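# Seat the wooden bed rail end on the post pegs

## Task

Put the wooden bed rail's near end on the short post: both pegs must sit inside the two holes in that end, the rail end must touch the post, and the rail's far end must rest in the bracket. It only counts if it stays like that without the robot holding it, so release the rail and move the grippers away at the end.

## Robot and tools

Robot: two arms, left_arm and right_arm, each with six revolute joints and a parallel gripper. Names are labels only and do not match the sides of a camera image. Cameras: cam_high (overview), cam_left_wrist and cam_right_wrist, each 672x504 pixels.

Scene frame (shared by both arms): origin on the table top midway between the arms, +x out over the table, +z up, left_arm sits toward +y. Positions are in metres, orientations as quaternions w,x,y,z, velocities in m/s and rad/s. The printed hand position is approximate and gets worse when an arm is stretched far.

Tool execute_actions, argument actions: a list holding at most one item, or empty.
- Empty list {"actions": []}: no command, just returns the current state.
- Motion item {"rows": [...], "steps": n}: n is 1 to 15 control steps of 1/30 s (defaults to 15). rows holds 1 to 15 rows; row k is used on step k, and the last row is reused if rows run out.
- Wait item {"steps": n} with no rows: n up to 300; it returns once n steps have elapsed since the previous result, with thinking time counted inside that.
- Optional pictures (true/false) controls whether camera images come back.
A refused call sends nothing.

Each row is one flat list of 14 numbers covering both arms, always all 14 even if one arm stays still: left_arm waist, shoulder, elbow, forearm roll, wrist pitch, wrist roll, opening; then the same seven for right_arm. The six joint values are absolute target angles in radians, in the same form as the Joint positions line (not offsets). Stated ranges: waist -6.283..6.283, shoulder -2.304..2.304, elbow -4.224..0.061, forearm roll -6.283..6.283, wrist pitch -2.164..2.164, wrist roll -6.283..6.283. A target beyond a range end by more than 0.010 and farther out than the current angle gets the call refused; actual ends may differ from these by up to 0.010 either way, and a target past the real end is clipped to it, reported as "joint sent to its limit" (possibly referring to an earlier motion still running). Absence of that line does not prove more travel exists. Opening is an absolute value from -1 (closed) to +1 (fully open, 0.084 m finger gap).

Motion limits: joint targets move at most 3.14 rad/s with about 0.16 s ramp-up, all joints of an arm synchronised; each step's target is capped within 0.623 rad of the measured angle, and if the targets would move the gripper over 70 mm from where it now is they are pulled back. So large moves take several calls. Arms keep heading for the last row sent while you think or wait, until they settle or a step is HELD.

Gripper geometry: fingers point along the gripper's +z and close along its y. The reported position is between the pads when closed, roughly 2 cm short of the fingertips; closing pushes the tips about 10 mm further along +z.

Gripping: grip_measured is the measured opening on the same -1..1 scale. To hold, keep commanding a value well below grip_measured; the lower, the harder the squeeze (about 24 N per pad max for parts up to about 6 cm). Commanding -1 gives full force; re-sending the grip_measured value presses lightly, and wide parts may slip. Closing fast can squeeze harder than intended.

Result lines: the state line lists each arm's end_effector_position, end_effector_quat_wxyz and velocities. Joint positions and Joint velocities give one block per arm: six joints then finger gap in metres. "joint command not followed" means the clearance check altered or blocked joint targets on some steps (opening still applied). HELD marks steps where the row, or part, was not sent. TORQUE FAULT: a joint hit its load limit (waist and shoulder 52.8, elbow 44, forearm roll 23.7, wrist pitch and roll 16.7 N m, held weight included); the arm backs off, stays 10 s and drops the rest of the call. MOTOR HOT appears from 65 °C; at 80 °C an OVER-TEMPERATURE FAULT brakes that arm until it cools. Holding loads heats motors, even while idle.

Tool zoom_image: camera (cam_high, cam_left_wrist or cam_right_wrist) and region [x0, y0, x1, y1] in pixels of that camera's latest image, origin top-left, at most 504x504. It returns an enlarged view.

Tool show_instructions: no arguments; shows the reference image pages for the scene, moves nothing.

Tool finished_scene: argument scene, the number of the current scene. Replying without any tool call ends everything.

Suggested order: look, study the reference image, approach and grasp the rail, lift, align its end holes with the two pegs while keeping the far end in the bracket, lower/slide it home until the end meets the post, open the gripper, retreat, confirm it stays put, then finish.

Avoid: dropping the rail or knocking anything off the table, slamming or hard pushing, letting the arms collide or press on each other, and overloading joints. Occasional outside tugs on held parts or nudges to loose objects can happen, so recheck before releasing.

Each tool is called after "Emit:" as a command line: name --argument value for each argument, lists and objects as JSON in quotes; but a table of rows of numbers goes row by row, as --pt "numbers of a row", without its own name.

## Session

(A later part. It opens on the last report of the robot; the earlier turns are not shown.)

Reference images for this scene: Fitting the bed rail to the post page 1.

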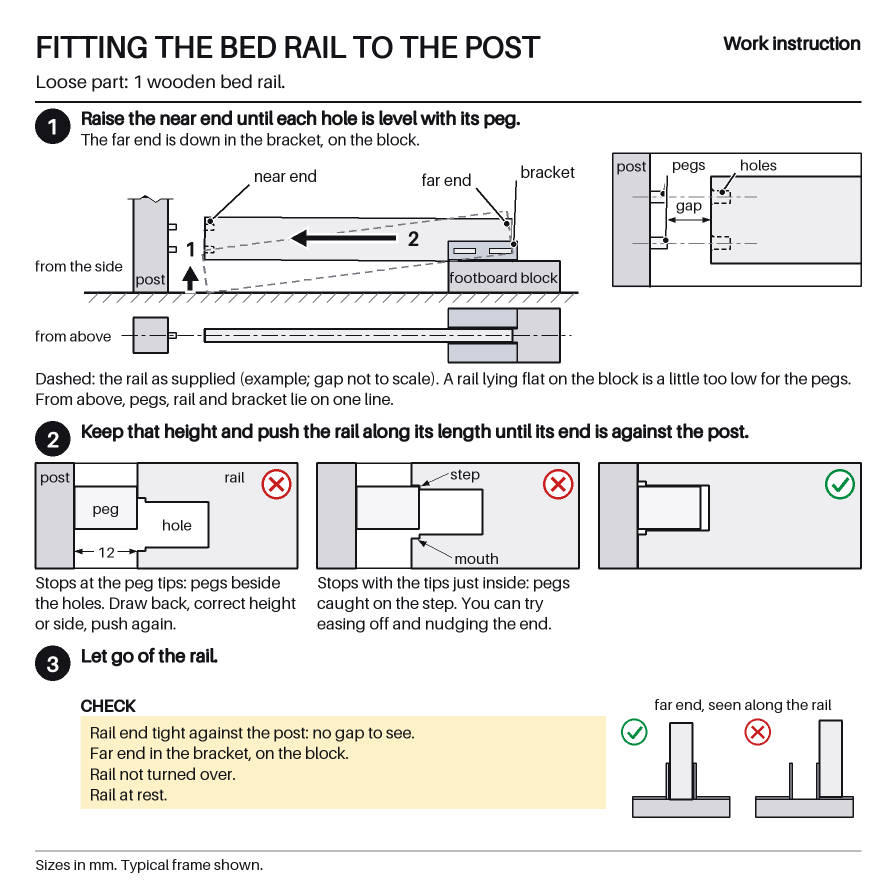

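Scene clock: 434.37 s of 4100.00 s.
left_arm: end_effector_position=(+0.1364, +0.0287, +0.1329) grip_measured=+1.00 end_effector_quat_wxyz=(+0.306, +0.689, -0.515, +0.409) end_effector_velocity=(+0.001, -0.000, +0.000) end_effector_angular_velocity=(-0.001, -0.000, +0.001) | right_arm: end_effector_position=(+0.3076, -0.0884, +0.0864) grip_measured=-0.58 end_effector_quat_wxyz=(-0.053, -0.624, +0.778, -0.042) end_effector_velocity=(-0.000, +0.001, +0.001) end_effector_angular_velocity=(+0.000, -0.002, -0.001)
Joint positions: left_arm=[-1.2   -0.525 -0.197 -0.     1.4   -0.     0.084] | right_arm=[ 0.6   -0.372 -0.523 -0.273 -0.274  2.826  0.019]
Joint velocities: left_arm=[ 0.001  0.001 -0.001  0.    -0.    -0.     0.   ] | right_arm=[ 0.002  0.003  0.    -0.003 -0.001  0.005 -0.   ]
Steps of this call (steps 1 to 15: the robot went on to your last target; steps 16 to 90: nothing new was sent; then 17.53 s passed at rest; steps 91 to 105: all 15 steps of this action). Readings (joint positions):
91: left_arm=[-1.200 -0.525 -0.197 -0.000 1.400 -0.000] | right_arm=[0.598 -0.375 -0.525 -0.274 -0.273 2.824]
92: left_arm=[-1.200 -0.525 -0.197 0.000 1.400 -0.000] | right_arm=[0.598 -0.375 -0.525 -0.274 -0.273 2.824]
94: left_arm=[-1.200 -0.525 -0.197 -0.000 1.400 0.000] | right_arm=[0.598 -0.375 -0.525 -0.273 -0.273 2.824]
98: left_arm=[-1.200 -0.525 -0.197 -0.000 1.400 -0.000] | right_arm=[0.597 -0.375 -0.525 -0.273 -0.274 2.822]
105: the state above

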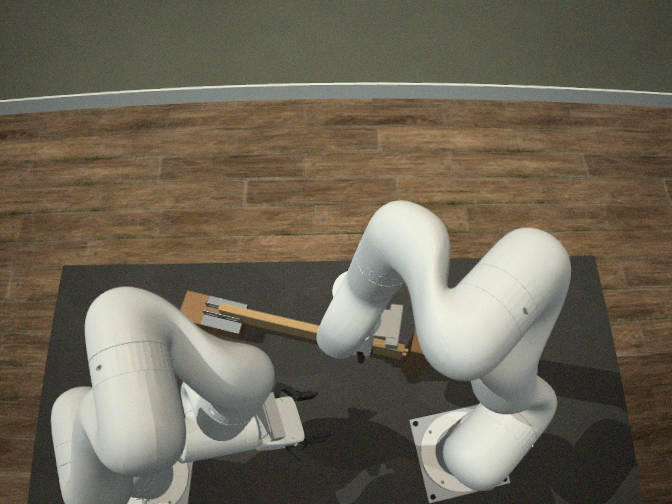

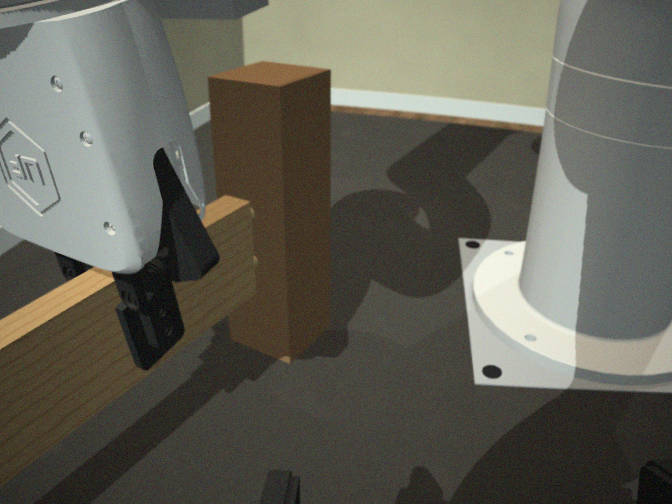

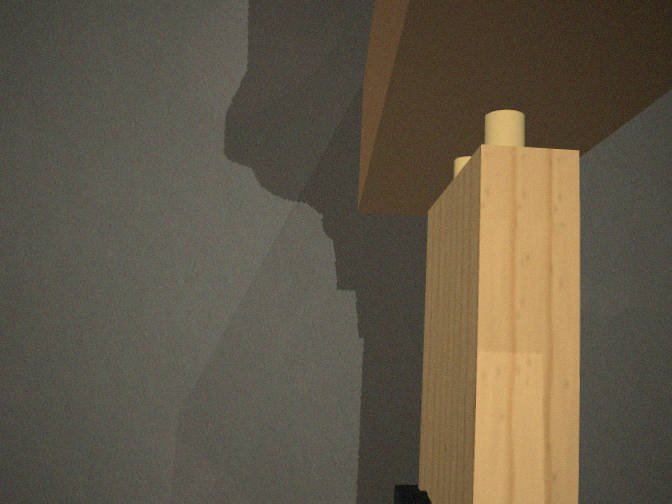

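Emit:
execute_actions --actions '[{"rows":[[-1.2,-0.525,-0.197,0,1.4,0,1,0.5995,-0.3723,-0.5228,-0.273,-0.2758,2.8248,-1],[-1.2,-0.525,-0.197,0,1.4,0,1,0.6007,-0.3717,-0.5218,-0.2812,-0.2747,2.8338,-1],[-1.2,-0.525,-0.197,0,1.4,0,1,0.602,-0.3711,-0.5207,-0.2895,-0.2736,2.8428,-1],[-1.2,-0.525,-0.197,0,1.4,0,1,0.6032,-0.3705,-0.5197,-0.2977,-0.2725,2.8517,-1],[-1.2,-0.525,-0.197,0,1.4,0,1,0.6044,-0.3699,-0.5187,-0.306,-0.2714,2.8607,-1],[-1.2,-0.525,-0.197,0,1.4,0,1,0.6044,-0.3699,-0.5187,-0.306,-0.2714,2.8607,-1],[-1.2,-0.525,-0.197,0,1.4,0,1,0.6032,-0.3705,-0.5197,-0.2977,-0.2725,2.8517,-1],[-1.2,-0.525,-0.197,0,1.4,0,1,0.602,-0.3711,-0.5207,-0.2895,-0.2736,2.8428,-1],[-1.2,-0.525,-0.197,0,1.4,0,1,0.6007,-0.3717,-0.5218,-0.2812,-0.2747,2.8338,-1],[-1.2,-0.525,-0.197,0,1.4,0,1,0.5995,-0.3723,-0.5228,-0.273,-0.2758,2.8248,-1],[-1.2,-0.525,-0.197,0,1.4,0,1,0.5983,-0.3729,-0.5238,-0.2648,-0.2769,2.8158,-1],[-1.2,-0.525,-0.197,0,1.4,0,1,0.597,-0.3735,-0.5249,-0.2565,-0.278,2.8068,-1],[-1.2,-0.525,-0.197,0,1.4,0,1,0.5958,-0.3741,-0.5259,-0.2483,-0.2791,2.7979,-1],[-1.2,-0.525,-0.197,0,1.4,0,1,0.5946,-0.3747,-0.5269,-0.24,-0.2802,2.7889,-1]],"steps":15}]'

Scene clock: 466.93 s of 4100.00 s.
left_arm: end_effector_position=(+0.1364, +0.0287, +0.1329) grip_measured=+1.00 end_effector_quat_wxyz=(+0.306, +0.689, -0.515, +0.409) end_effector_velocity=(-0.000, -0.000, -0.000) end_effector_angular_velocity=(+0.000, +0.000, -0.001) | right_arm: end_effector_position=(+0.3077, -0.0884, +0.0865) grip_measured=-0.58 end_effector_quat_wxyz=(-0.054, -0.624, +0.779, -0.040) end_effector_velocity=(-0.000, +0.001, +0.000) end_effector_angular_velocity=(+0.010, +0.067, -0.020)
Joint positions: left_arm=[-1.2   -0.525 -0.197 -0.     1.4   -0.     0.084] | right_arm=[ 0.598 -0.373 -0.525 -0.262 -0.276  2.813  0.019]
Joint velocities: left_arm=[-0.001 -0.001 -0.     0.    -0.    -0.    -0.   ] | right_arm=[-0.036 -0.017 -0.028  0.229 -0.036 -0.246 -0.   ]
Steps of this call (steps 1 to 15: the robot went on to your last target; steps 16 to 90: nothing new was sent; then 29.07 s passed at rest; steps 91 to 105: all 15 steps of this action). Readings (joint positions):
91: left_arm=[-1.200 -0.525 -0.197 0.000 1.400 0.000] | right_arm=[0.600 -0.372 -0.523 -0.273 -0.274 2.825]
92: left_arm=[-1.200 -0.525 -0.197 0.000 1.400 0.000] | right_arm=[0.600 -0.372 -0.523 -0.273 -0.274 2.825]
94: left_arm=[-1.200 -0.525 -0.197 0.000 1.400 -0.000] | right_arm=[0.600 -0.372 -0.523 -0.277 -0.274 2.830]
98: left_arm=[-1.200 -0.525 -0.197 0.000 1.400 0.000] | right_arm=[0.603 -0.370 -0.521 -0.296 -0.271 2.850]
105: the state above

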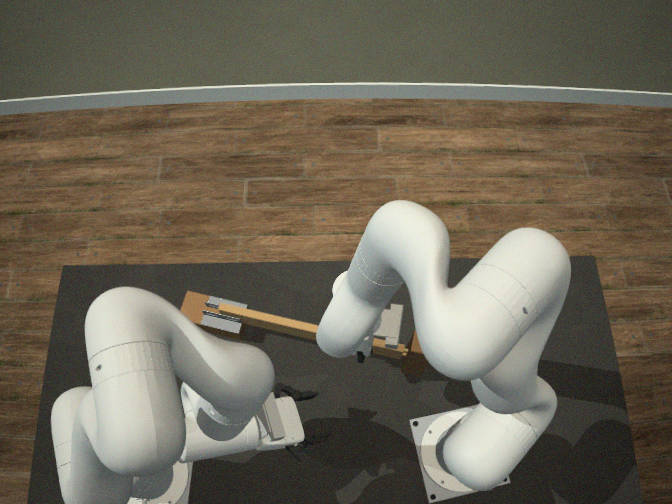

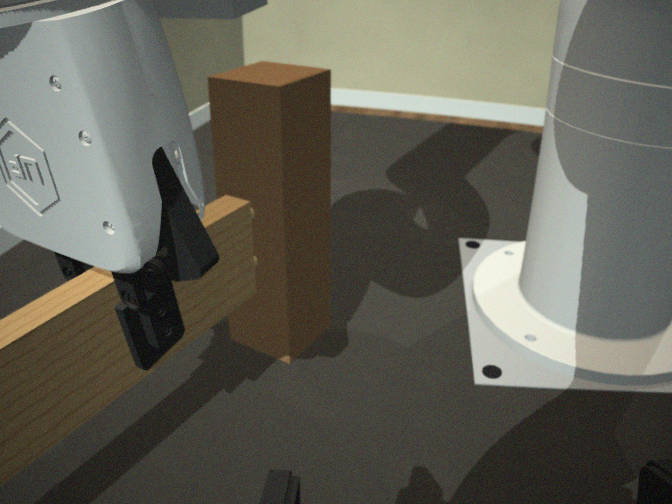

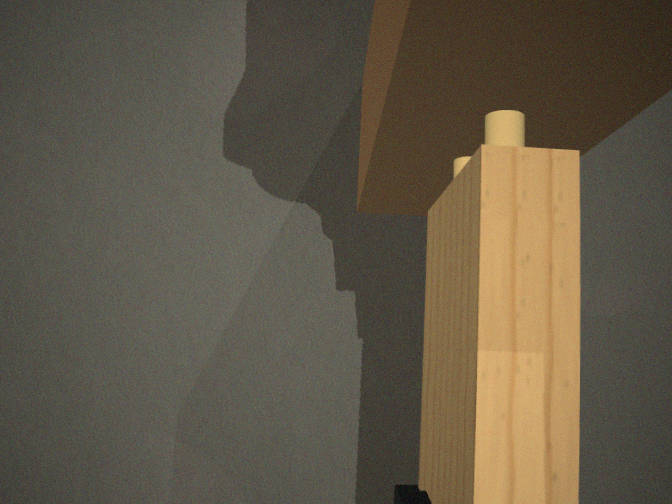

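Emit:
execute_actions --actions '[{"steps":15}]'

Scene clock: 469.50 s of 4100.00 s.
left_arm: end_effector_position=(+0.1364, +0.0287, +0.1329) grip_measured=+1.00 end_effector_quat_wxyz=(+0.306, +0.689, -0.515, +0.409) end_effector_velocity=(+0.001, +0.000, -0.000) end_effector_angular_velocity=(+0.001, -0.000, +0.003) | right_arm: end_effector_position=(+0.3076, -0.0883, +0.0866) grip_measured=-0.58 end_effector_quat_wxyz=(-0.056, -0.624, +0.779, -0.038) end_effector_velocity=(-0.000, -0.000, +0.000) end_effector_angular_velocity=(-0.001, +0.001, -0.000)
Joint positions: left_arm=[-1.2   -0.525 -0.197 -0.     1.4   -0.     0.084] | right_arm=[ 0.595 -0.375 -0.528 -0.24  -0.28   2.789  0.019]
Joint velocities: left_arm=[ 0.002 -0.001 -0.    -0.001 -0.001  0.    -0.   ] | right_arm=[ 0.     0.     0.    -0.    -0.002  0.    -0.   ]
Steps of this call (steps 1 to 30: the robot went on to your last target; steps 31 to 77: nothing new was sent). Readings (joint positions):
1: left_arm=[-1.200 -0.525 -0.197 0.000 1.400 -0.000] | right_arm=[0.597 -0.374 -0.526 -0.255 -0.277 2.805]
2: left_arm=[-1.200 -0.525 -0.197 -0.000 1.400 -0.000] | right_arm=[0.596 -0.374 -0.526 -0.249 -0.278 2.799]
4: left_arm=[-1.200 -0.525 -0.197 -0.000 1.400 0.000] | right_arm=[0.595 -0.374 -0.527 -0.244 -0.279 2.793]
8: left_arm=[-1.200 -0.525 -0.197 0.000 1.400 -0.000] | right_arm=[0.595 -0.375 -0.527 -0.241 -0.280 2.789]
77: the state above
All arms were judged still, so your last target was given up. Only a new action makes them travel on or press farther. Fingers that are still opening or closing keep moving.

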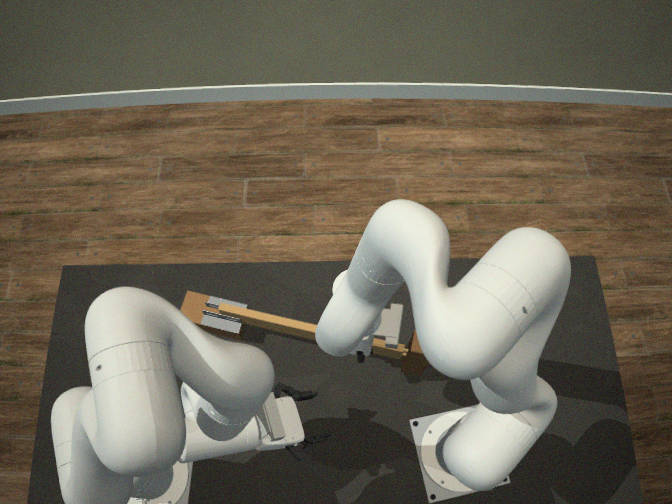

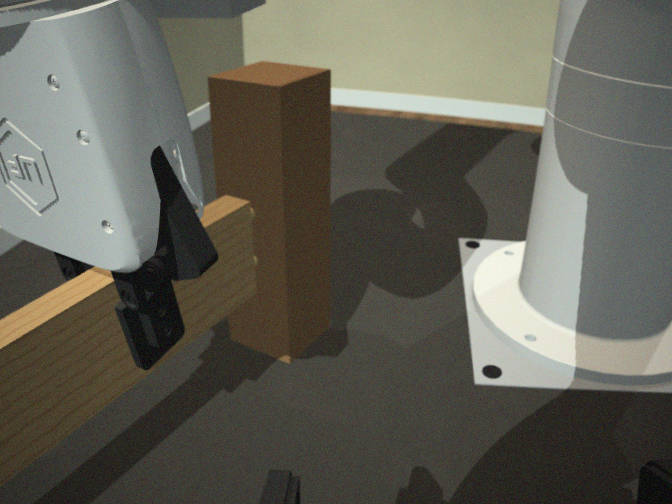

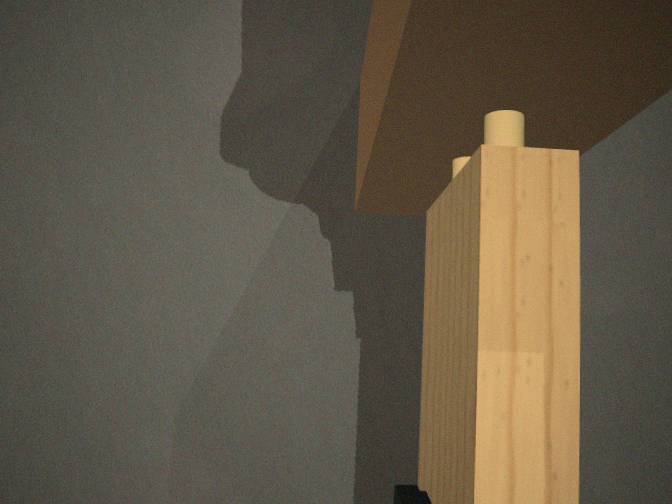

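Emit:
execute_actions --actions '[{"rows":[[-1.2,-0.525,-0.197,0,1.4,0,1,0.594,-0.3741,-0.5259,-0.2405,-0.2798,2.7889,-1],[-1.2,-0.525,-0.197,0,1.4,0,1,0.5935,-0.3736,-0.525,-0.2411,-0.2794,2.7888,-1],[-1.2,-0.525,-0.197,0,1.4,0,1,0.5929,-0.373,-0.524,-0.2416,-0.279,2.7888,-1],[-1.2,-0.525,-0.197,0,1.4,0,1,0.5923,-0.3724,-0.523,-0.2421,-0.2786,2.7888,-1],[-1.2,-0.525,-0.197,0,1.4,0,1,0.5918,-0.3719,-0.5221,-0.2427,-0.2781,2.7887,-1],[-1.2,-0.525,-0.197,0,1.4,0,1,0.5912,-0.3713,-0.5211,-0.2432,-0.2777,2.7886,-1],[-1.2,-0.525,-0.197,0,1.4,0,1,0.5912,-0.3701,-0.5211,-0.2432,-0.2789,2.7886,-1],[-1.2,-0.525,-0.197,0,1.4,0,1,0.5922,-0.3696,-0.5203,-0.2432,-0.2786,2.7896,-1],[-1.2,-0.525,-0.197,0,1.4,0,1,0.5932,-0.3703,-0.5194,-0.2432,-0.277,2.7906,-1],[-1.2,-0.525,-0.197,0,1.4,0,1,0.5922,-0.372,-0.5203,-0.2432,-0.2762,2.7896,-1],[-1.2,-0.525,-0.197,0,1.4,0,1,0.5912,-0.3725,-0.5211,-0.2432,-0.2765,2.7886,-1],[-1.2,-0.525,-0.197,0,1.4,0,1,0.5902,-0.3718,-0.5219,-0.2432,-0.278,2.7876,-1],[-1.2,-0.525,-0.197,0,1.4,0,1,0.5912,-0.3713,-0.5211,-0.2432,-0.2777,2.7886,-1]],"steps":15}]'

Scene clock: 490.53 s of 4100.00 s.
left_arm: end_effector_position=(+0.1364, +0.0287, +0.1329) grip_measured=+1.00 end_effector_quat_wxyz=(+0.306, +0.689, -0.515, +0.409) end_effector_velocity=(-0.000, +0.000, +0.000) end_effector_angular_velocity=(-0.000, -0.000, -0.000) | right_arm: end_effector_position=(+0.3079, -0.0888, +0.0866) grip_measured=-0.58 end_effector_quat_wxyz=(-0.053, -0.624, +0.779, -0.037) end_effector_velocity=(-0.000, -0.001, -0.000) end_effector_angular_velocity=(-0.001, +0.001, -0.000)
Joint positions: left_arm=[-1.2   -0.525 -0.197  0.     1.4    0.     0.084] | right_arm=[ 0.592 -0.371 -0.523 -0.243 -0.272  2.789  0.019]
Joint velocities: left_arm=[-0.  0.  0. -0.  0.  0.  0.] | right_arm=[-0.002 -0.     0.001 -0.    -0.001 -0.002  0.   ]
Steps of this call (steps 1 to 90: nothing new was sent; then 17.53 s passed at rest; steps 91 to 105: all 15 steps of this action). Readings (joint positions):
91: left_arm=[-1.200 -0.525 -0.197 0.000 1.400 -0.000] | right_arm=[0.595 -0.375 -0.528 -0.240 -0.280 2.789]
92: left_arm=[-1.200 -0.525 -0.197 0.000 1.400 -0.000] | right_arm=[0.595 -0.375 -0.528 -0.240 -0.280 2.789]
94: left_arm=[-1.200 -0.525 -0.197 0.000 1.400 0.000] | right_arm=[0.594 -0.374 -0.527 -0.240 -0.279 2.789]
98: left_arm=[-1.200 -0.525 -0.197 0.000 1.400 -0.000] | right_arm=[0.593 -0.372 -0.524 -0.242 -0.274 2.789]
105: the state above

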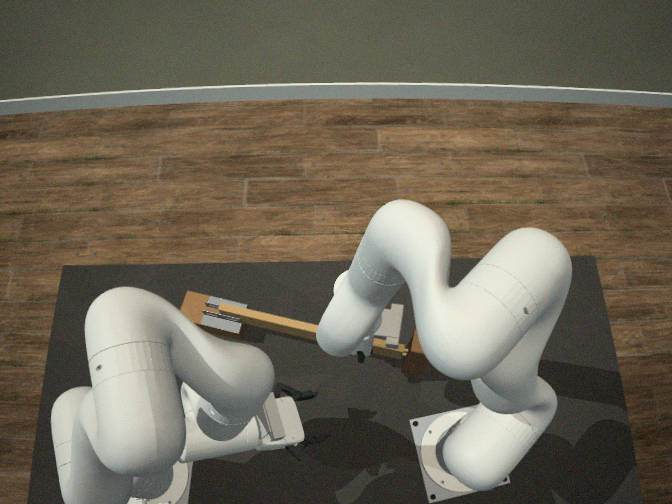

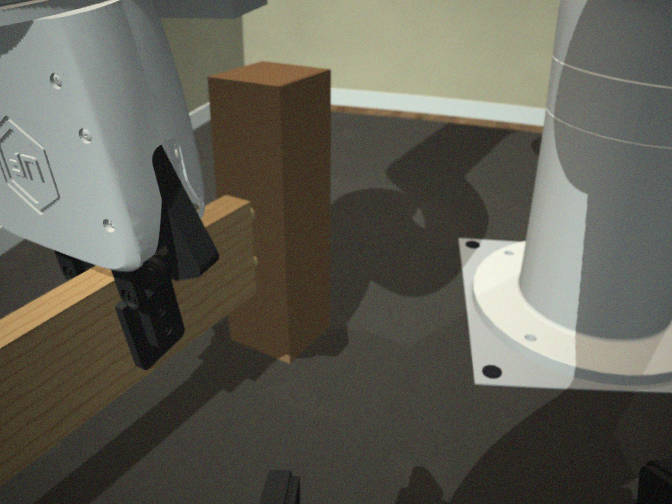

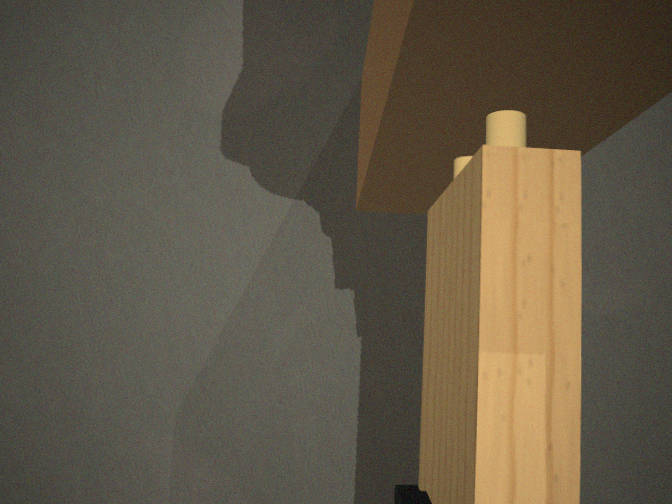

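Emit:
zoom_image --camera "cam_high" --region '[160,270,440,390]'

Emit:
zoom_image --camera "cam_left_wrist" --region '[180,160,340,320]'

Region (160, 270, 440, 390) of cam_high's 672x504 image, scaled by 1.800, with more detail than that image has; it fills the top 216 rows of this view, and the rest is white.

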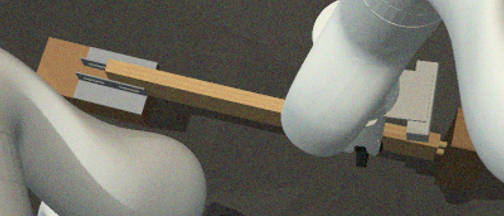

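Region (180, 160, 340, 320) of cam_left_wrist's 672x504 image, scaled by 3.150, with more detail than that image has.

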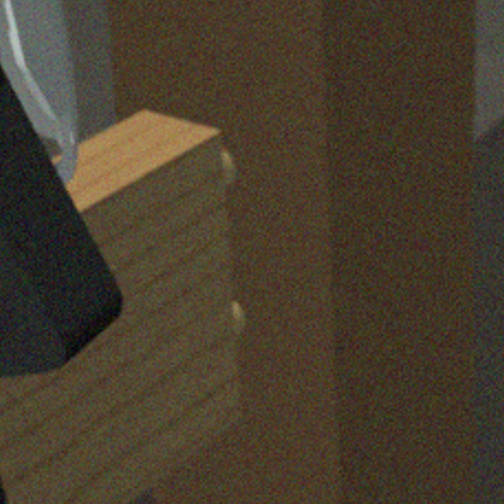

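Emit:
execute_actions --actions '[{"rows":[[-1.2,-0.525,-0.197,0,1.4,0,1,0.5924,-0.3707,-0.5201,-0.2515,-0.2766,2.7976,-1],[-1.2,-0.525,-0.197,0,1.4,0,1,0.5936,-0.3701,-0.5191,-0.2597,-0.2755,2.8066,-1],[-1.2,-0.525,-0.197,0,1.4,0,1,0.5949,-0.3695,-0.518,-0.268,-0.2744,2.8155,-1],[-1.2,-0.525,-0.197,0,1.4,0,1,0.5961,-0.3689,-0.517,-0.2762,-0.2733,2.8245,-1],[-1.2,-0.525,-0.197,0,1.4,0,1,0.5973,-0.3683,-0.516,-0.2845,-0.2722,2.8335,-1],[-1.2,-0.525,-0.197,0,1.4,0,1,0.5986,-0.3677,-0.5149,-0.2927,-0.2711,2.8425,-1],[-1.2,-0.525,-0.197,0,1.4,0,1,0.5998,-0.3671,-0.5139,-0.301,-0.27,2.8514,-1],[-1.2,-0.525,-0.197,0,1.4,0,1,0.601,-0.3665,-0.5129,-0.3092,-0.2689,2.8604,-1],[-1.2,-0.525,-0.197,0,1.4,0,1,0.6022,-0.3659,-0.5119,-0.3175,-0.2678,2.8694,-1],[-1.2,-0.525,-0.197,0,1.4,0,1,0.6035,-0.3653,-0.5108,-0.3257,-0.2667,2.8784,-1]],"steps":15}]'

Scene clock: 519.00 s of 4100.00 s.
left_arm: end_effector_position=(+0.1364, +0.0287, +0.1329) grip_measured=+1.00 end_effector_quat_wxyz=(+0.306, +0.689, -0.515, +0.409) end_effector_velocity=(-0.000, -0.001, +0.001) end_effector_angular_velocity=(-0.002, -0.000, -0.001) | right_arm: end_effector_position=(+0.3083, -0.0891, +0.0864) grip_measured=-0.58 end_effector_quat_wxyz=(-0.045, -0.625, +0.778, -0.045) end_effector_velocity=(+0.000, +0.000, +0.000) end_effector_angular_velocity=(-0.001, -0.015, +0.001)
Joint positions: left_arm=[-1.2   -0.525 -0.197 -0.     1.4   -0.     0.084] | right_arm=[ 0.603 -0.366 -0.513 -0.322 -0.258  2.874  0.019]
Joint velocities: left_arm=[-0.     0.001 -0.     0.     0.    -0.    -0.   ] | right_arm=[ 0.008  0.004  0.006 -0.054  0.008  0.061 -0.   ]
Steps of this call (steps 1 to 15: the robot went on to your last target; steps 16 to 90: nothing new was sent; then 24.97 s passed at rest; steps 91 to 105: all 15 steps of this action). Readings (joint positions):
91: left_arm=[-1.200 -0.525 -0.197 -0.000 1.400 -0.000] | right_arm=[0.591 -0.371 -0.523 -0.243 -0.271 2.789]
92: left_arm=[-1.200 -0.525 -0.197 -0.000 1.400 -0.000] | right_arm=[0.591 -0.371 -0.523 -0.244 -0.271 2.790]
94: left_arm=[-1.200 -0.525 -0.197 0.000 1.400 0.000] | right_arm=[0.592 -0.371 -0.522 -0.252 -0.270 2.798]
98: left_arm=[-1.200 -0.525 -0.197 -0.000 1.400 0.000] | right_arm=[0.596 -0.369 -0.518 -0.279 -0.265 2.828]
105: the state above

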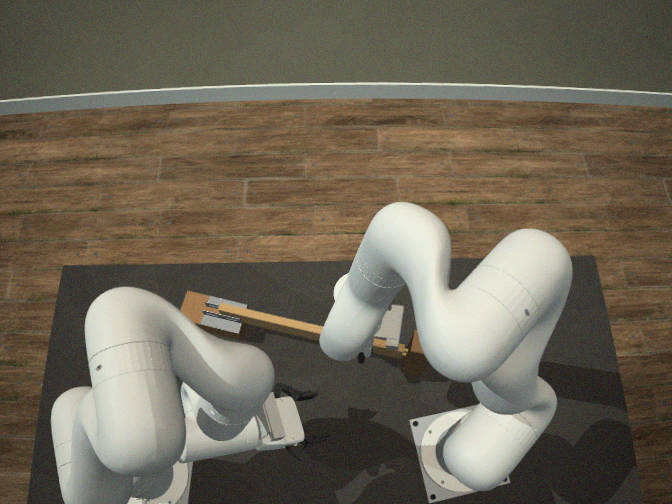

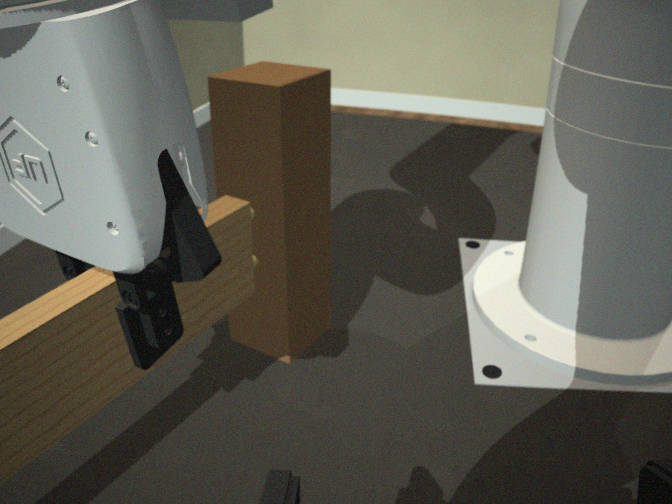

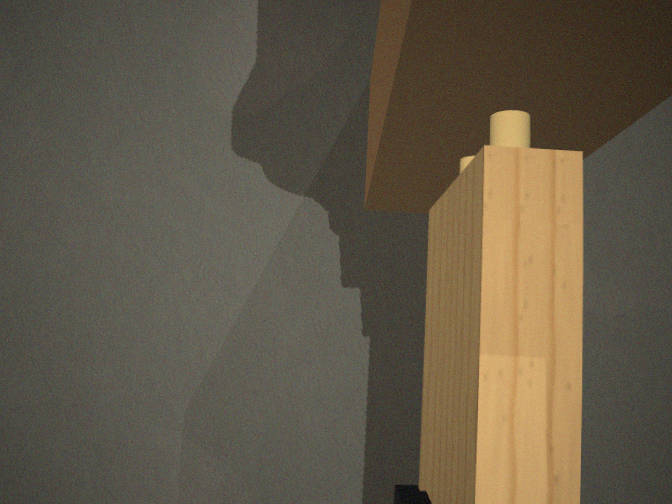

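Emit:
execute_actions --actions '[{"rows":[[-1.2,-0.525,-0.197,0,1.4,0,1,0.602,-0.369,-0.517,-0.301,-0.27,2.8514,-1],[-1.2,-0.525,-0.197,0,1.4,0,1,0.6005,-0.3712,-0.521,-0.285,-0.273,2.836,-1],[-1.2,-0.525,-0.197,0,1.4,0,1,0.5998,-0.3726,-0.5233,-0.273,-0.275,2.8248,-1],[-1.2,-0.525,-0.197,0,1.4,0,1,0.5998,-0.3726,-0.5233,-0.273,-0.275,2.8248,-1],[-1.2,-0.525,-0.197,0,1.4,0,1,0.5998,-0.3726,-0.5233,-0.273,-0.275,2.8248,-1],[-1.2,-0.525,-0.197,0,1.4,0,1,0.5998,-0.3726,-0.5233,-0.273,-0.275,2.8248,-1],[-1.2,-0.525,-0.197,0,1.4,0,1,0.5998,-0.3726,-0.5233,-0.273,-0.275,2.8248,-1],[-1.2,-0.525,-0.197,0,1.4,0,1,0.5998,-0.3714,-0.5233,-0.273,-0.2762,2.8248,-1],[-1.2,-0.525,-0.197,0,1.4,0,1,0.5998,-0.3702,-0.5233,-0.273,-0.2774,2.8248,-1],[-1.2,-0.525,-0.197,0,1.4,0,1,0.5998,-0.369,-0.5233,-0.273,-0.2786,2.8248,-1],[-1.2,-0.525,-0.197,0,1.4,0,1,0.5998,-0.3678,-0.5233,-0.273,-0.2798,2.8248,-1]],"steps":15}]'

Emit:
execute_actions --actions '[{"rows":[[-1.2,-0.525,-0.197,0,1.4,0,1,0.5998,-0.3702,-0.5233,-0.273,-0.2774,2.8248,-1],[-1.2,-0.525,-0.197,0,1.4,0,1,0.5998,-0.3726,-0.5233,-0.273,-0.275,2.8248,-1],[-1.2,-0.525,-0.197,0,1.4,0,1,0.5998,-0.375,-0.5233,-0.273,-0.2726,2.8248,-1],[-1.2,-0.525,-0.197,0,1.4,0,1,0.5998,-0.3774,-0.5233,-0.273,-0.2702,2.8248,-1]],"steps":15}]'

Scene clock: 540.50 s of 4100.00 s.
left_arm: end_effector_position=(+0.1364, +0.0287, +0.1329) grip_measured=+1.00 end_effector_quat_wxyz=(+0.306, +0.689, -0.515, +0.409) end_effector_velocity=(-0.000, -0.000, +0.000) end_effector_angular_velocity=(-0.000, -0.000, -0.001) | right_arm: end_effector_position=(+0.3079, -0.0885, +0.0875) grip_measured=-0.58 end_effector_quat_wxyz=(-0.052, -0.624, +0.778, -0.042) end_effector_velocity=(-0.000, -0.000, +0.003) end_effector_angular_velocity=(-0.000, -0.001, +0.002)
Joint positions: left_arm=[-1.2   -0.525 -0.197 -0.     1.4   -0.     0.084] | right_arm=[ 0.6   -0.369 -0.523 -0.273 -0.276  2.825  0.019]
Joint velocities: left_arm=[-0.001  0.001  0.    -0.    -0.     0.     0.   ] | right_arm=[ 0.     0.01   0.002  0.003 -0.007 -0.004  0.   ]
Steps of this call (steps 1 to 15: the robot went on to your last target; steps 16 to 90: nothing new was sent; then 18.00 s passed at rest; steps 91 to 105: all 15 steps of this action). Readings (joint positions):
91: left_arm=[-1.200 -0.525 -0.197 -0.000 1.400 -0.000] | right_arm=[0.603 -0.365 -0.513 -0.326 -0.258 2.878]
92: left_arm=[-1.200 -0.525 -0.197 0.000 1.400 0.000] | right_arm=[0.603 -0.366 -0.513 -0.323 -0.258 2.875]
94: left_arm=[-1.200 -0.525 -0.197 0.000 1.400 0.000] | right_arm=[0.602 -0.368 -0.517 -0.306 -0.263 2.858]
98: left_arm=[-1.200 -0.525 -0.197 0.000 1.400 -0.000] | right_arm=[0.600 -0.372 -0.522 -0.279 -0.272 2.831]
105: the state above

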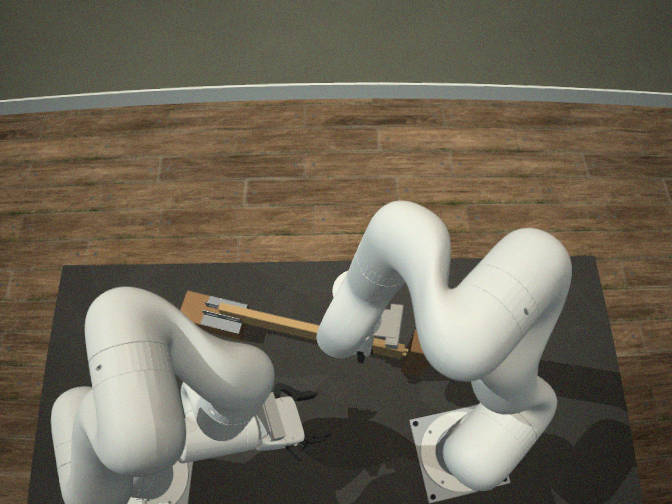

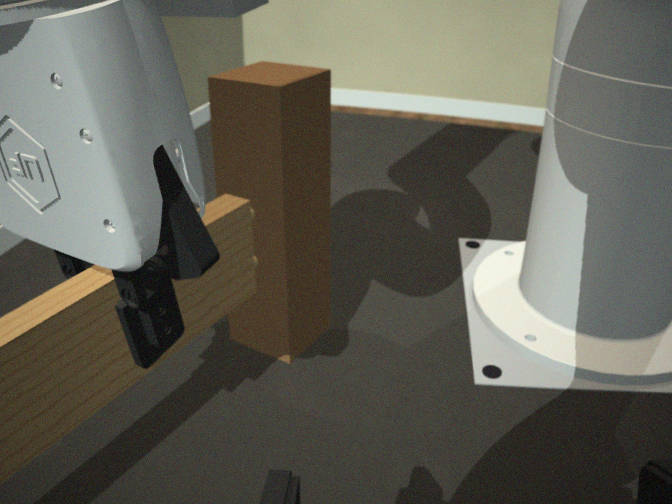

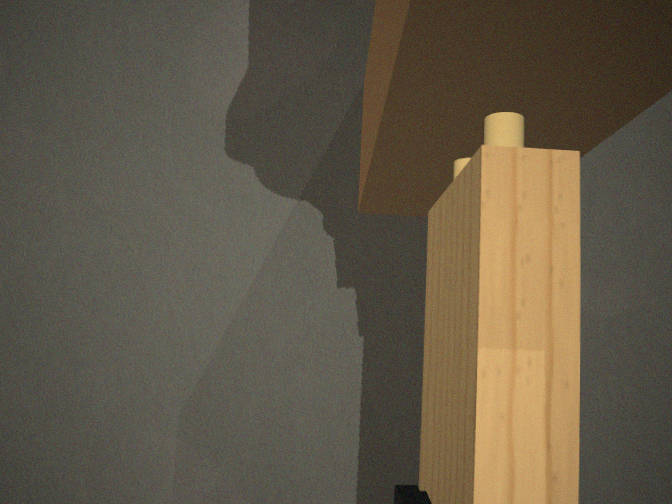

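Scene clock: 541.00 s of 4100.00 s.
left_arm: end_effector_position=(+0.1364, +0.0287, +0.1329) grip_measured=+1.00 end_effector_quat_wxyz=(+0.306, +0.689, -0.515, +0.409) end_effector_velocity=(+0.000, +0.000, -0.000) end_effector_angular_velocity=(+0.001, -0.000, +0.001) | right_arm: end_effector_position=(+0.3080, -0.0883, +0.0854) grip_measured=-0.58 end_effector_quat_wxyz=(-0.054, -0.624, +0.778, -0.042) end_effector_velocity=(-0.001, -0.000, -0.003) end_effector_angular_velocity=(+0.003, +0.001, +0.001)
Joint positions: left_arm=[-1.2   -0.525 -0.197 -0.     1.4   -0.     0.084] | right_arm=[ 0.599 -0.377 -0.526 -0.273 -0.273  2.825  0.019]
Joint velocities: left_arm=[ 0.001 -0.001  0.     0.     0.     0.    -0.   ] | right_arm=[-0.    -0.005  0.003  0.     0.01  -0.001  0.   ]
Steps of this call (steps 1 to 15: all 15 steps of this action). Readings (joint positions):
1: left_arm=[-1.200 -0.525 -0.197 0.000 1.400 0.000] | right_arm=[0.600 -0.369 -0.523 -0.273 -0.276 2.825]
2: left_arm=[-1.200 -0.525 -0.197 -0.000 1.400 0.000] | right_arm=[0.600 -0.369 -0.523 -0.273 -0.276 2.825]
4: left_arm=[-1.200 -0.525 -0.197 0.000 1.400 0.000] | right_arm=[0.600 -0.370 -0.523 -0.273 -0.276 2.825]
8: left_arm=[-1.200 -0.525 -0.197 0.000 1.400 -0.000] | right_arm=[0.600 -0.374 -0.525 -0.273 -0.275 2.825]
15: the state above

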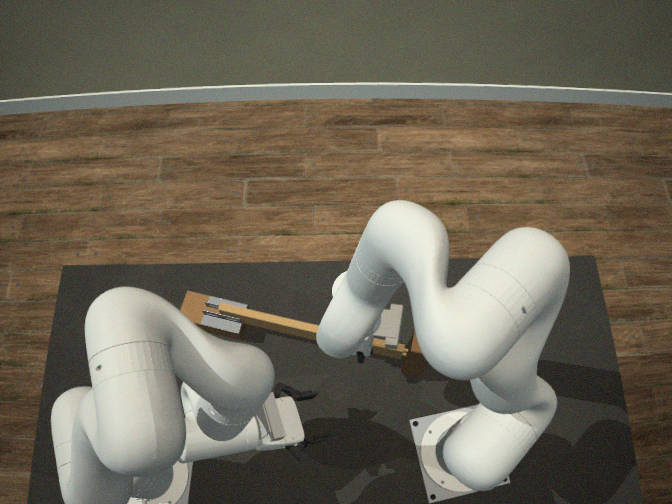

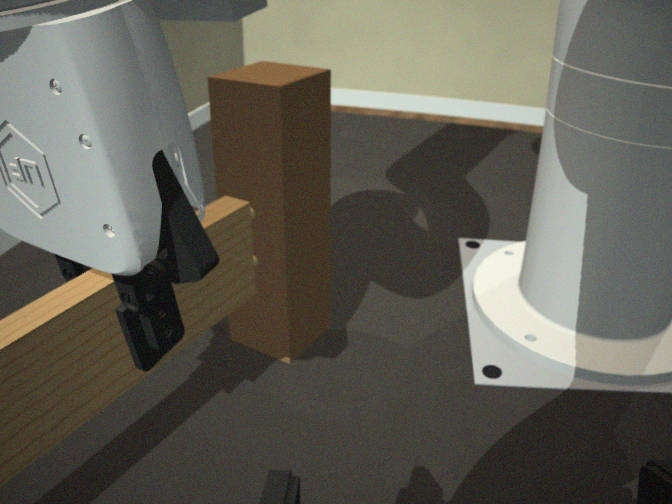

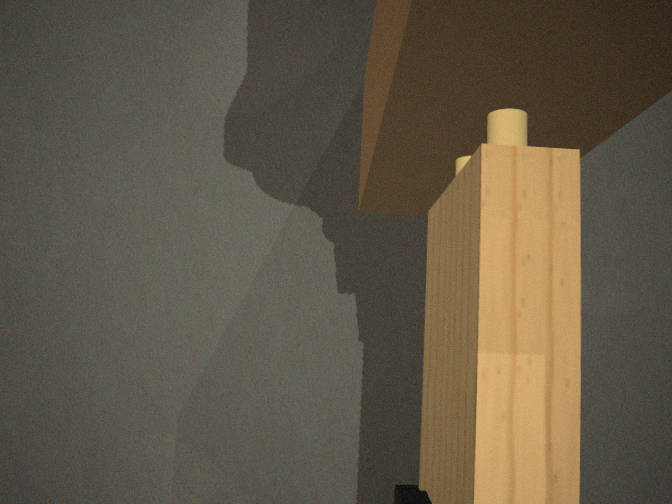

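Emit:
execute_actions --actions '[{"rows":[[-1.2,-0.525,-0.197,0,1.4,0,1,0.6005,-0.3715,-0.5245,-0.2724,-0.2773,2.8248,-1],[-1.2,-0.525,-0.197,0,1.4,0,1,0.6005,-0.3715,-0.5245,-0.2724,-0.2773,2.8248,-1],[-1.2,-0.525,-0.197,0,1.4,0,1,0.6005,-0.3715,-0.5245,-0.2724,-0.2773,2.8248,-1],[-1.2,-0.525,-0.197,0,1.4,0,1,0.6005,-0.3715,-0.5245,-0.2724,-0.2773,2.8248,-1],[-1.2,-0.525,-0.197,0,1.4,0,1,0.599,-0.37,-0.522,-0.274,-0.276,2.8248,-1],[-1.2,-0.525,-0.197,0,1.4,0,1,0.5971,-0.3681,-0.5187,-0.2756,-0.2748,2.8248,-1],[-1.2,-0.525,-0.197,0,1.4,0,1,0.5971,-0.3681,-0.5187,-0.2756,-0.2748,2.8248,-1],[-1.2,-0.525,-0.197,0,1.4,0,1,0.5971,-0.3681,-0.5187,-0.2756,-0.2748,2.8248,-1],[-1.2,-0.525,-0.197,0,1.4,0,1,0.6005,-0.3739,-0.5245,-0.2724,-0.2749,2.8248,-1],[-1.2,-0.525,-0.197,0,1.4,0,1,0.6005,-0.3739,-0.5245,-0.2724,-0.2749,2.8248,-1],[-1.2,-0.525,-0.197,0,1.4,0,1,0.6005,-0.3739,-0.5245,-0.2724,-0.2749,2.8248,-1],[-1.2,-0.525,-0.197,0,1.4,0,1,0.6005,-0.3739,-0.5245,-0.2724,-0.2749,2.8248,-1],[-1.2,-0.525,-0.197,0,1.4,0,1,0.599,-0.3724,-0.522,-0.274,-0.2736,2.8248,-1],[-1.2,-0.525,-0.197,0,1.4,0,1,0.5971,-0.3705,-0.5187,-0.2756,-0.2724,2.8248,-1]],"steps":15}]'

Scene clock: 563.80 s of 4100.00 s.
left_arm: end_effector_position=(+0.1364, +0.0287, +0.1329) grip_measured=+1.00 end_effector_quat_wxyz=(+0.306, +0.689, -0.515, +0.409) end_effector_velocity=(+0.000, -0.000, +0.000) end_effector_angular_velocity=(-0.000, -0.000, +0.000) | right_arm: end_effector_position=(+0.3076, -0.0884, +0.0863) grip_measured=-0.58 end_effector_quat_wxyz=(-0.053, -0.624, +0.778, -0.041) end_effector_velocity=(+0.000, -0.004, -0.000) end_effector_angular_velocity=(+0.022, -0.013, +0.003)
Joint positions: left_arm=[-1.2   -0.525 -0.197 -0.     1.4   -0.     0.084] | right_arm=[ 0.6   -0.373 -0.523 -0.273 -0.273  2.825  0.019]
Joint velocities: left_arm=[ 0.001 -0.    -0.     0.     0.     0.     0.   ] | right_arm=[-0.013  0.017  0.024 -0.014  0.033 -0.001  0.   ]
Steps of this call (steps 1 to 15: the robot went on to your last target; steps 16 to 90: nothing new was sent; then 19.30 s passed at rest; steps 91 to 105: all 15 steps of this action). Readings (joint positions):
91: left_arm=[-1.200 -0.525 -0.197 0.000 1.400 -0.000] | right_arm=[0.600 -0.377 -0.525 -0.273 -0.270 2.825]
92: left_arm=[-1.200 -0.525 -0.197 0.000 1.400 -0.000] | right_arm=[0.600 -0.377 -0.525 -0.273 -0.271 2.825]
94: left_arm=[-1.200 -0.525 -0.197 0.000 1.400 0.000] | right_arm=[0.600 -0.375 -0.524 -0.273 -0.271 2.825]
98: left_arm=[-1.200 -0.525 -0.197 0.000 1.400 0.000] | right_arm=[0.599 -0.372 -0.522 -0.274 -0.269 2.825]
105: the state above

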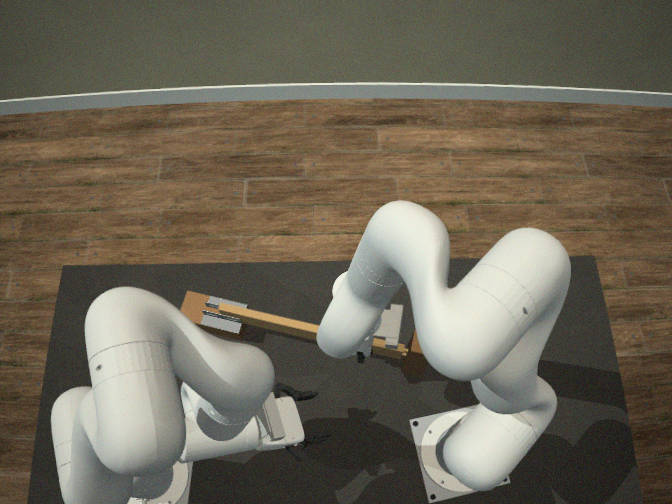

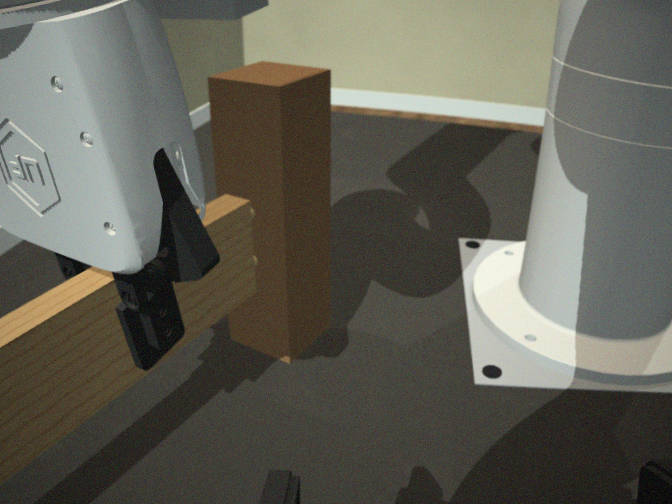

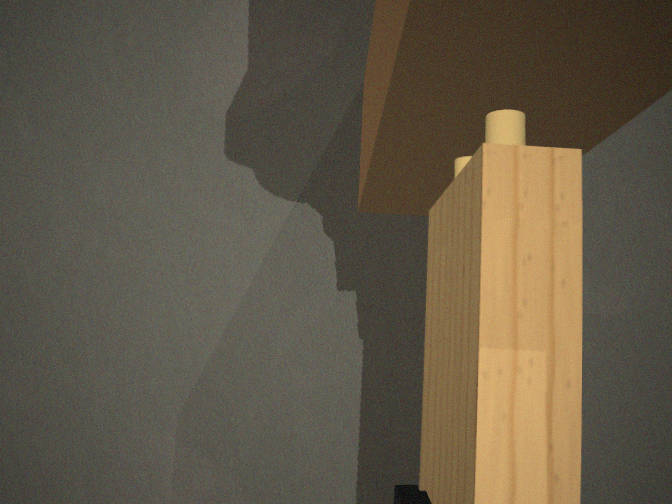

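Emit:
execute_actions --actions '[{"rows":[[-1.2,-0.525,-0.197,0,1.4,0,1,0.5998,-0.369,-0.5182,-0.275,-0.2738,2.8268,-1],[-1.2,-0.525,-0.197,0,1.4,0,1,0.5998,-0.369,-0.5182,-0.275,-0.2738,2.8268,-1],[-1.2,-0.525,-0.197,0,1.4,0,1,0.5998,-0.369,-0.5182,-0.275,-0.2738,2.8268,-1],[-1.2,-0.525,-0.197,0,1.4,0,1,0.5998,-0.369,-0.5182,-0.275,-0.2738,2.8268,-1],[-1.2,-0.525,-0.197,0,1.4,0,1,0.5998,-0.369,-0.5182,-0.275,-0.2738,2.8268,-1],[-1.2,-0.525,-0.197,0,1.4,0,1,0.5978,-0.3676,-0.5199,-0.275,-0.2769,2.8248,-1],[-1.2,-0.525,-0.197,0,1.4,0,1,0.5978,-0.3676,-0.5199,-0.275,-0.2769,2.8248,-1],[-1.2,-0.525,-0.197,0,1.4,0,1,0.5978,-0.3676,-0.5199,-0.275,-0.2769,2.8248,-1],[-1.2,-0.525,-0.197,0,1.4,0,1,0.5978,-0.3676,-0.5199,-0.275,-0.2769,2.8248,-1],[-1.2,-0.525,-0.197,0,1.4,0,1,0.5978,-0.3676,-0.5199,-0.275,-0.2769,2.8248,-1],[-1.2,-0.525,-0.197,0,1.4,0,1,0.5958,-0.371,-0.5216,-0.275,-0.2752,2.8228,-1]],"steps":15}]' --pictures false

Emit:
execute_actions --actions '[{"rows":[[-1.2,-0.525,-0.197,0,1.4,0,1,0.5978,-0.3724,-0.5199,-0.275,-0.2721,2.8248,-1],[-1.2,-0.525,-0.197,0,1.4,0,1,0.5978,-0.3724,-0.5199,-0.275,-0.2721,2.8248,-1],[-1.2,-0.525,-0.197,0,1.4,0,1,0.5978,-0.3724,-0.5199,-0.275,-0.2721,2.8248,-1],[-1.2,-0.525,-0.197,0,1.4,0,1,0.5978,-0.3724,-0.5199,-0.275,-0.2721,2.8248,-1],[-1.2,-0.525,-0.197,0,1.4,0,1,0.5978,-0.3724,-0.5199,-0.275,-0.2721,2.8248,-1],[-1.2,-0.525,-0.197,0,1.4,0,1,0.5998,-0.369,-0.5182,-0.275,-0.2738,2.8268,-1],[-1.2,-0.525,-0.197,0,1.4,0,1,0.5998,-0.369,-0.5182,-0.275,-0.2738,2.8268,-1],[-1.2,-0.525,-0.197,0,1.4,0,1,0.5998,-0.369,-0.5182,-0.275,-0.2738,2.8268,-1],[-1.2,-0.525,-0.197,0,1.4,0,1,0.5998,-0.369,-0.5182,-0.275,-0.2738,2.8268,-1],[-1.2,-0.525,-0.197,0,1.4,0,1,0.5998,-0.369,-0.5182,-0.275,-0.2738,2.8268,-1],[-1.2,-0.525,-0.197,0,1.4,0,1,0.5978,-0.37,-0.5199,-0.275,-0.2745,2.8248,-1]],"steps":15}]'

Scene clock: 592.23 s of 4100.00 s.
left_arm: end_effector_position=(+0.1364, +0.0287, +0.1329) grip_measured=+1.00 end_effector_quat_wxyz=(+0.306, +0.689, -0.515, +0.409) end_effector_velocity=(-0.001, -0.000, +0.000) end_effector_angular_velocity=(-0.000, -0.000, -0.002) | right_arm: end_effector_position=(+0.3082, -0.0888, +0.0866) grip_measured=-0.58 end_effector_quat_wxyz=(-0.051, -0.625, +0.778, -0.041) end_effector_velocity=(+0.003, -0.002, -0.002) end_effector_angular_velocity=(-0.006, +0.006, -0.000)
Joint positions: left_arm=[-1.2   -0.525 -0.197 -0.     1.4   -0.     0.084] | right_arm=[ 0.597 -0.37  -0.521 -0.275 -0.269  2.823  0.019]
Joint velocities: left_arm=[-0.001 -0.    -0.     0.001  0.001  0.     0.   ] | right_arm=[-0.009 -0.01  -0.008 -0.    -0.006 -0.008 -0.   ]
Steps of this call (steps 1 to 15: the robot went on to your last target; steps 16 to 90: nothing new was sent; then 24.93 s passed at rest; steps 91 to 105: all 15 steps of this action). Readings (joint positions):
91: left_arm=[-1.200 -0.525 -0.197 0.000 1.400 -0.000] | right_arm=[0.597 -0.370 -0.520 -0.276 -0.267 2.825]
92: left_arm=[-1.200 -0.525 -0.197 -0.000 1.400 0.000] | right_arm=[0.597 -0.370 -0.520 -0.276 -0.267 2.825]
94: left_arm=[-1.200 -0.525 -0.197 -0.000 1.400 -0.000] | right_arm=[0.598 -0.370 -0.520 -0.276 -0.267 2.826]
98: left_arm=[-1.200 -0.525 -0.197 0.000 1.400 0.000] | right_arm=[0.598 -0.369 -0.520 -0.275 -0.269 2.826]
105: the state above

Scene clock: 592.73 s of 4100.00 s.
left_arm: end_effector_position=(+0.1364, +0.0287, +0.1329) grip_measured=+1.00 end_effector_quat_wxyz=(+0.306, +0.689, -0.515, +0.409) end_effector_velocity=(-0.001, -0.000, +0.000) end_effector_angular_velocity=(-0.001, -0.001, -0.002) | right_arm: end_effector_position=(+0.3078, -0.0887, +0.0865) grip_measured=-0.58 end_effector_quat_wxyz=(-0.051, -0.624, +0.778, -0.041) end_effector_velocity=(-0.000, -0.001, -0.000) end_effector_angular_velocity=(-0.003, +0.003, +0.001)
Joint positions: left_arm=[-1.2   -0.525 -0.197  0.     1.4    0.     0.084] | right_arm=[ 0.598 -0.37  -0.52  -0.275 -0.269  2.825  0.019]
Joint velocities: left_arm=[-0.001  0.001  0.     0.001  0.001  0.     0.   ] | right_arm=[-0.001 -0.002 -0.001  0.003 -0.003 -0.005  0.   ]
Steps of this call (steps 1 to 15: all 15 steps of this action). Readings (joint positions):
1: left_arm=[-1.200 -0.525 -0.197 0.000 1.400 0.000] | right_arm=[0.597 -0.370 -0.521 -0.275 -0.270 2.823]
2: left_arm=[-1.200 -0.525 -0.197 0.000 1.400 0.000] | right_arm=[0.597 -0.371 -0.521 -0.275 -0.269 2.823]
4: left_arm=[-1.200 -0.525 -0.197 0.000 1.400 0.000] | right_arm=[0.597 -0.371 -0.521 -0.275 -0.269 2.824]
8: left_arm=[-1.200 -0.525 -0.197 0.000 1.400 -0.000] | right_arm=[0.598 -0.371 -0.521 -0.275 -0.268 2.825]
15: the state above

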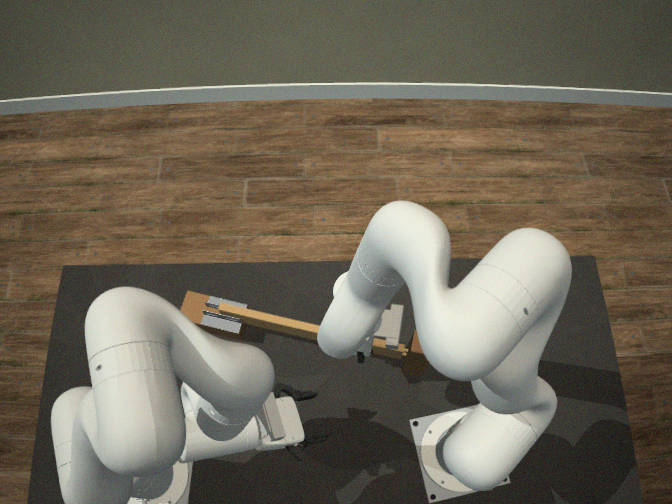

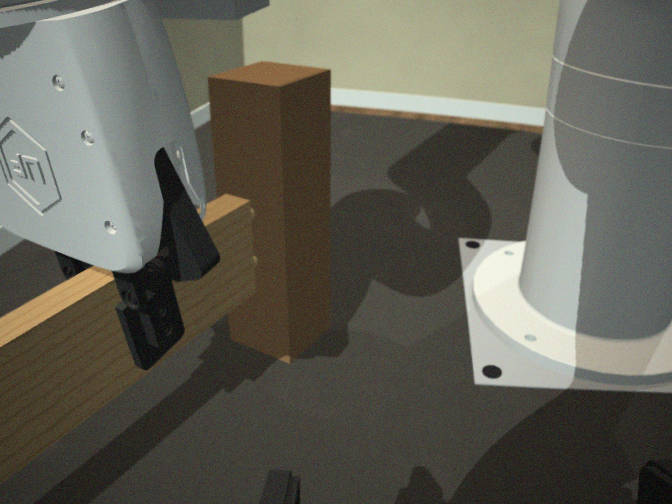

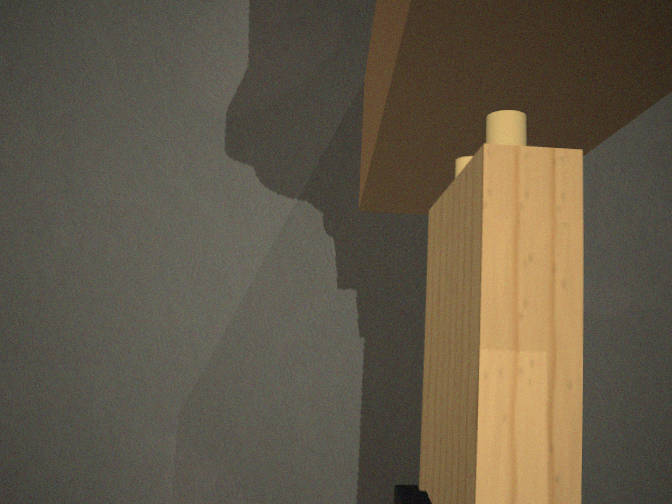

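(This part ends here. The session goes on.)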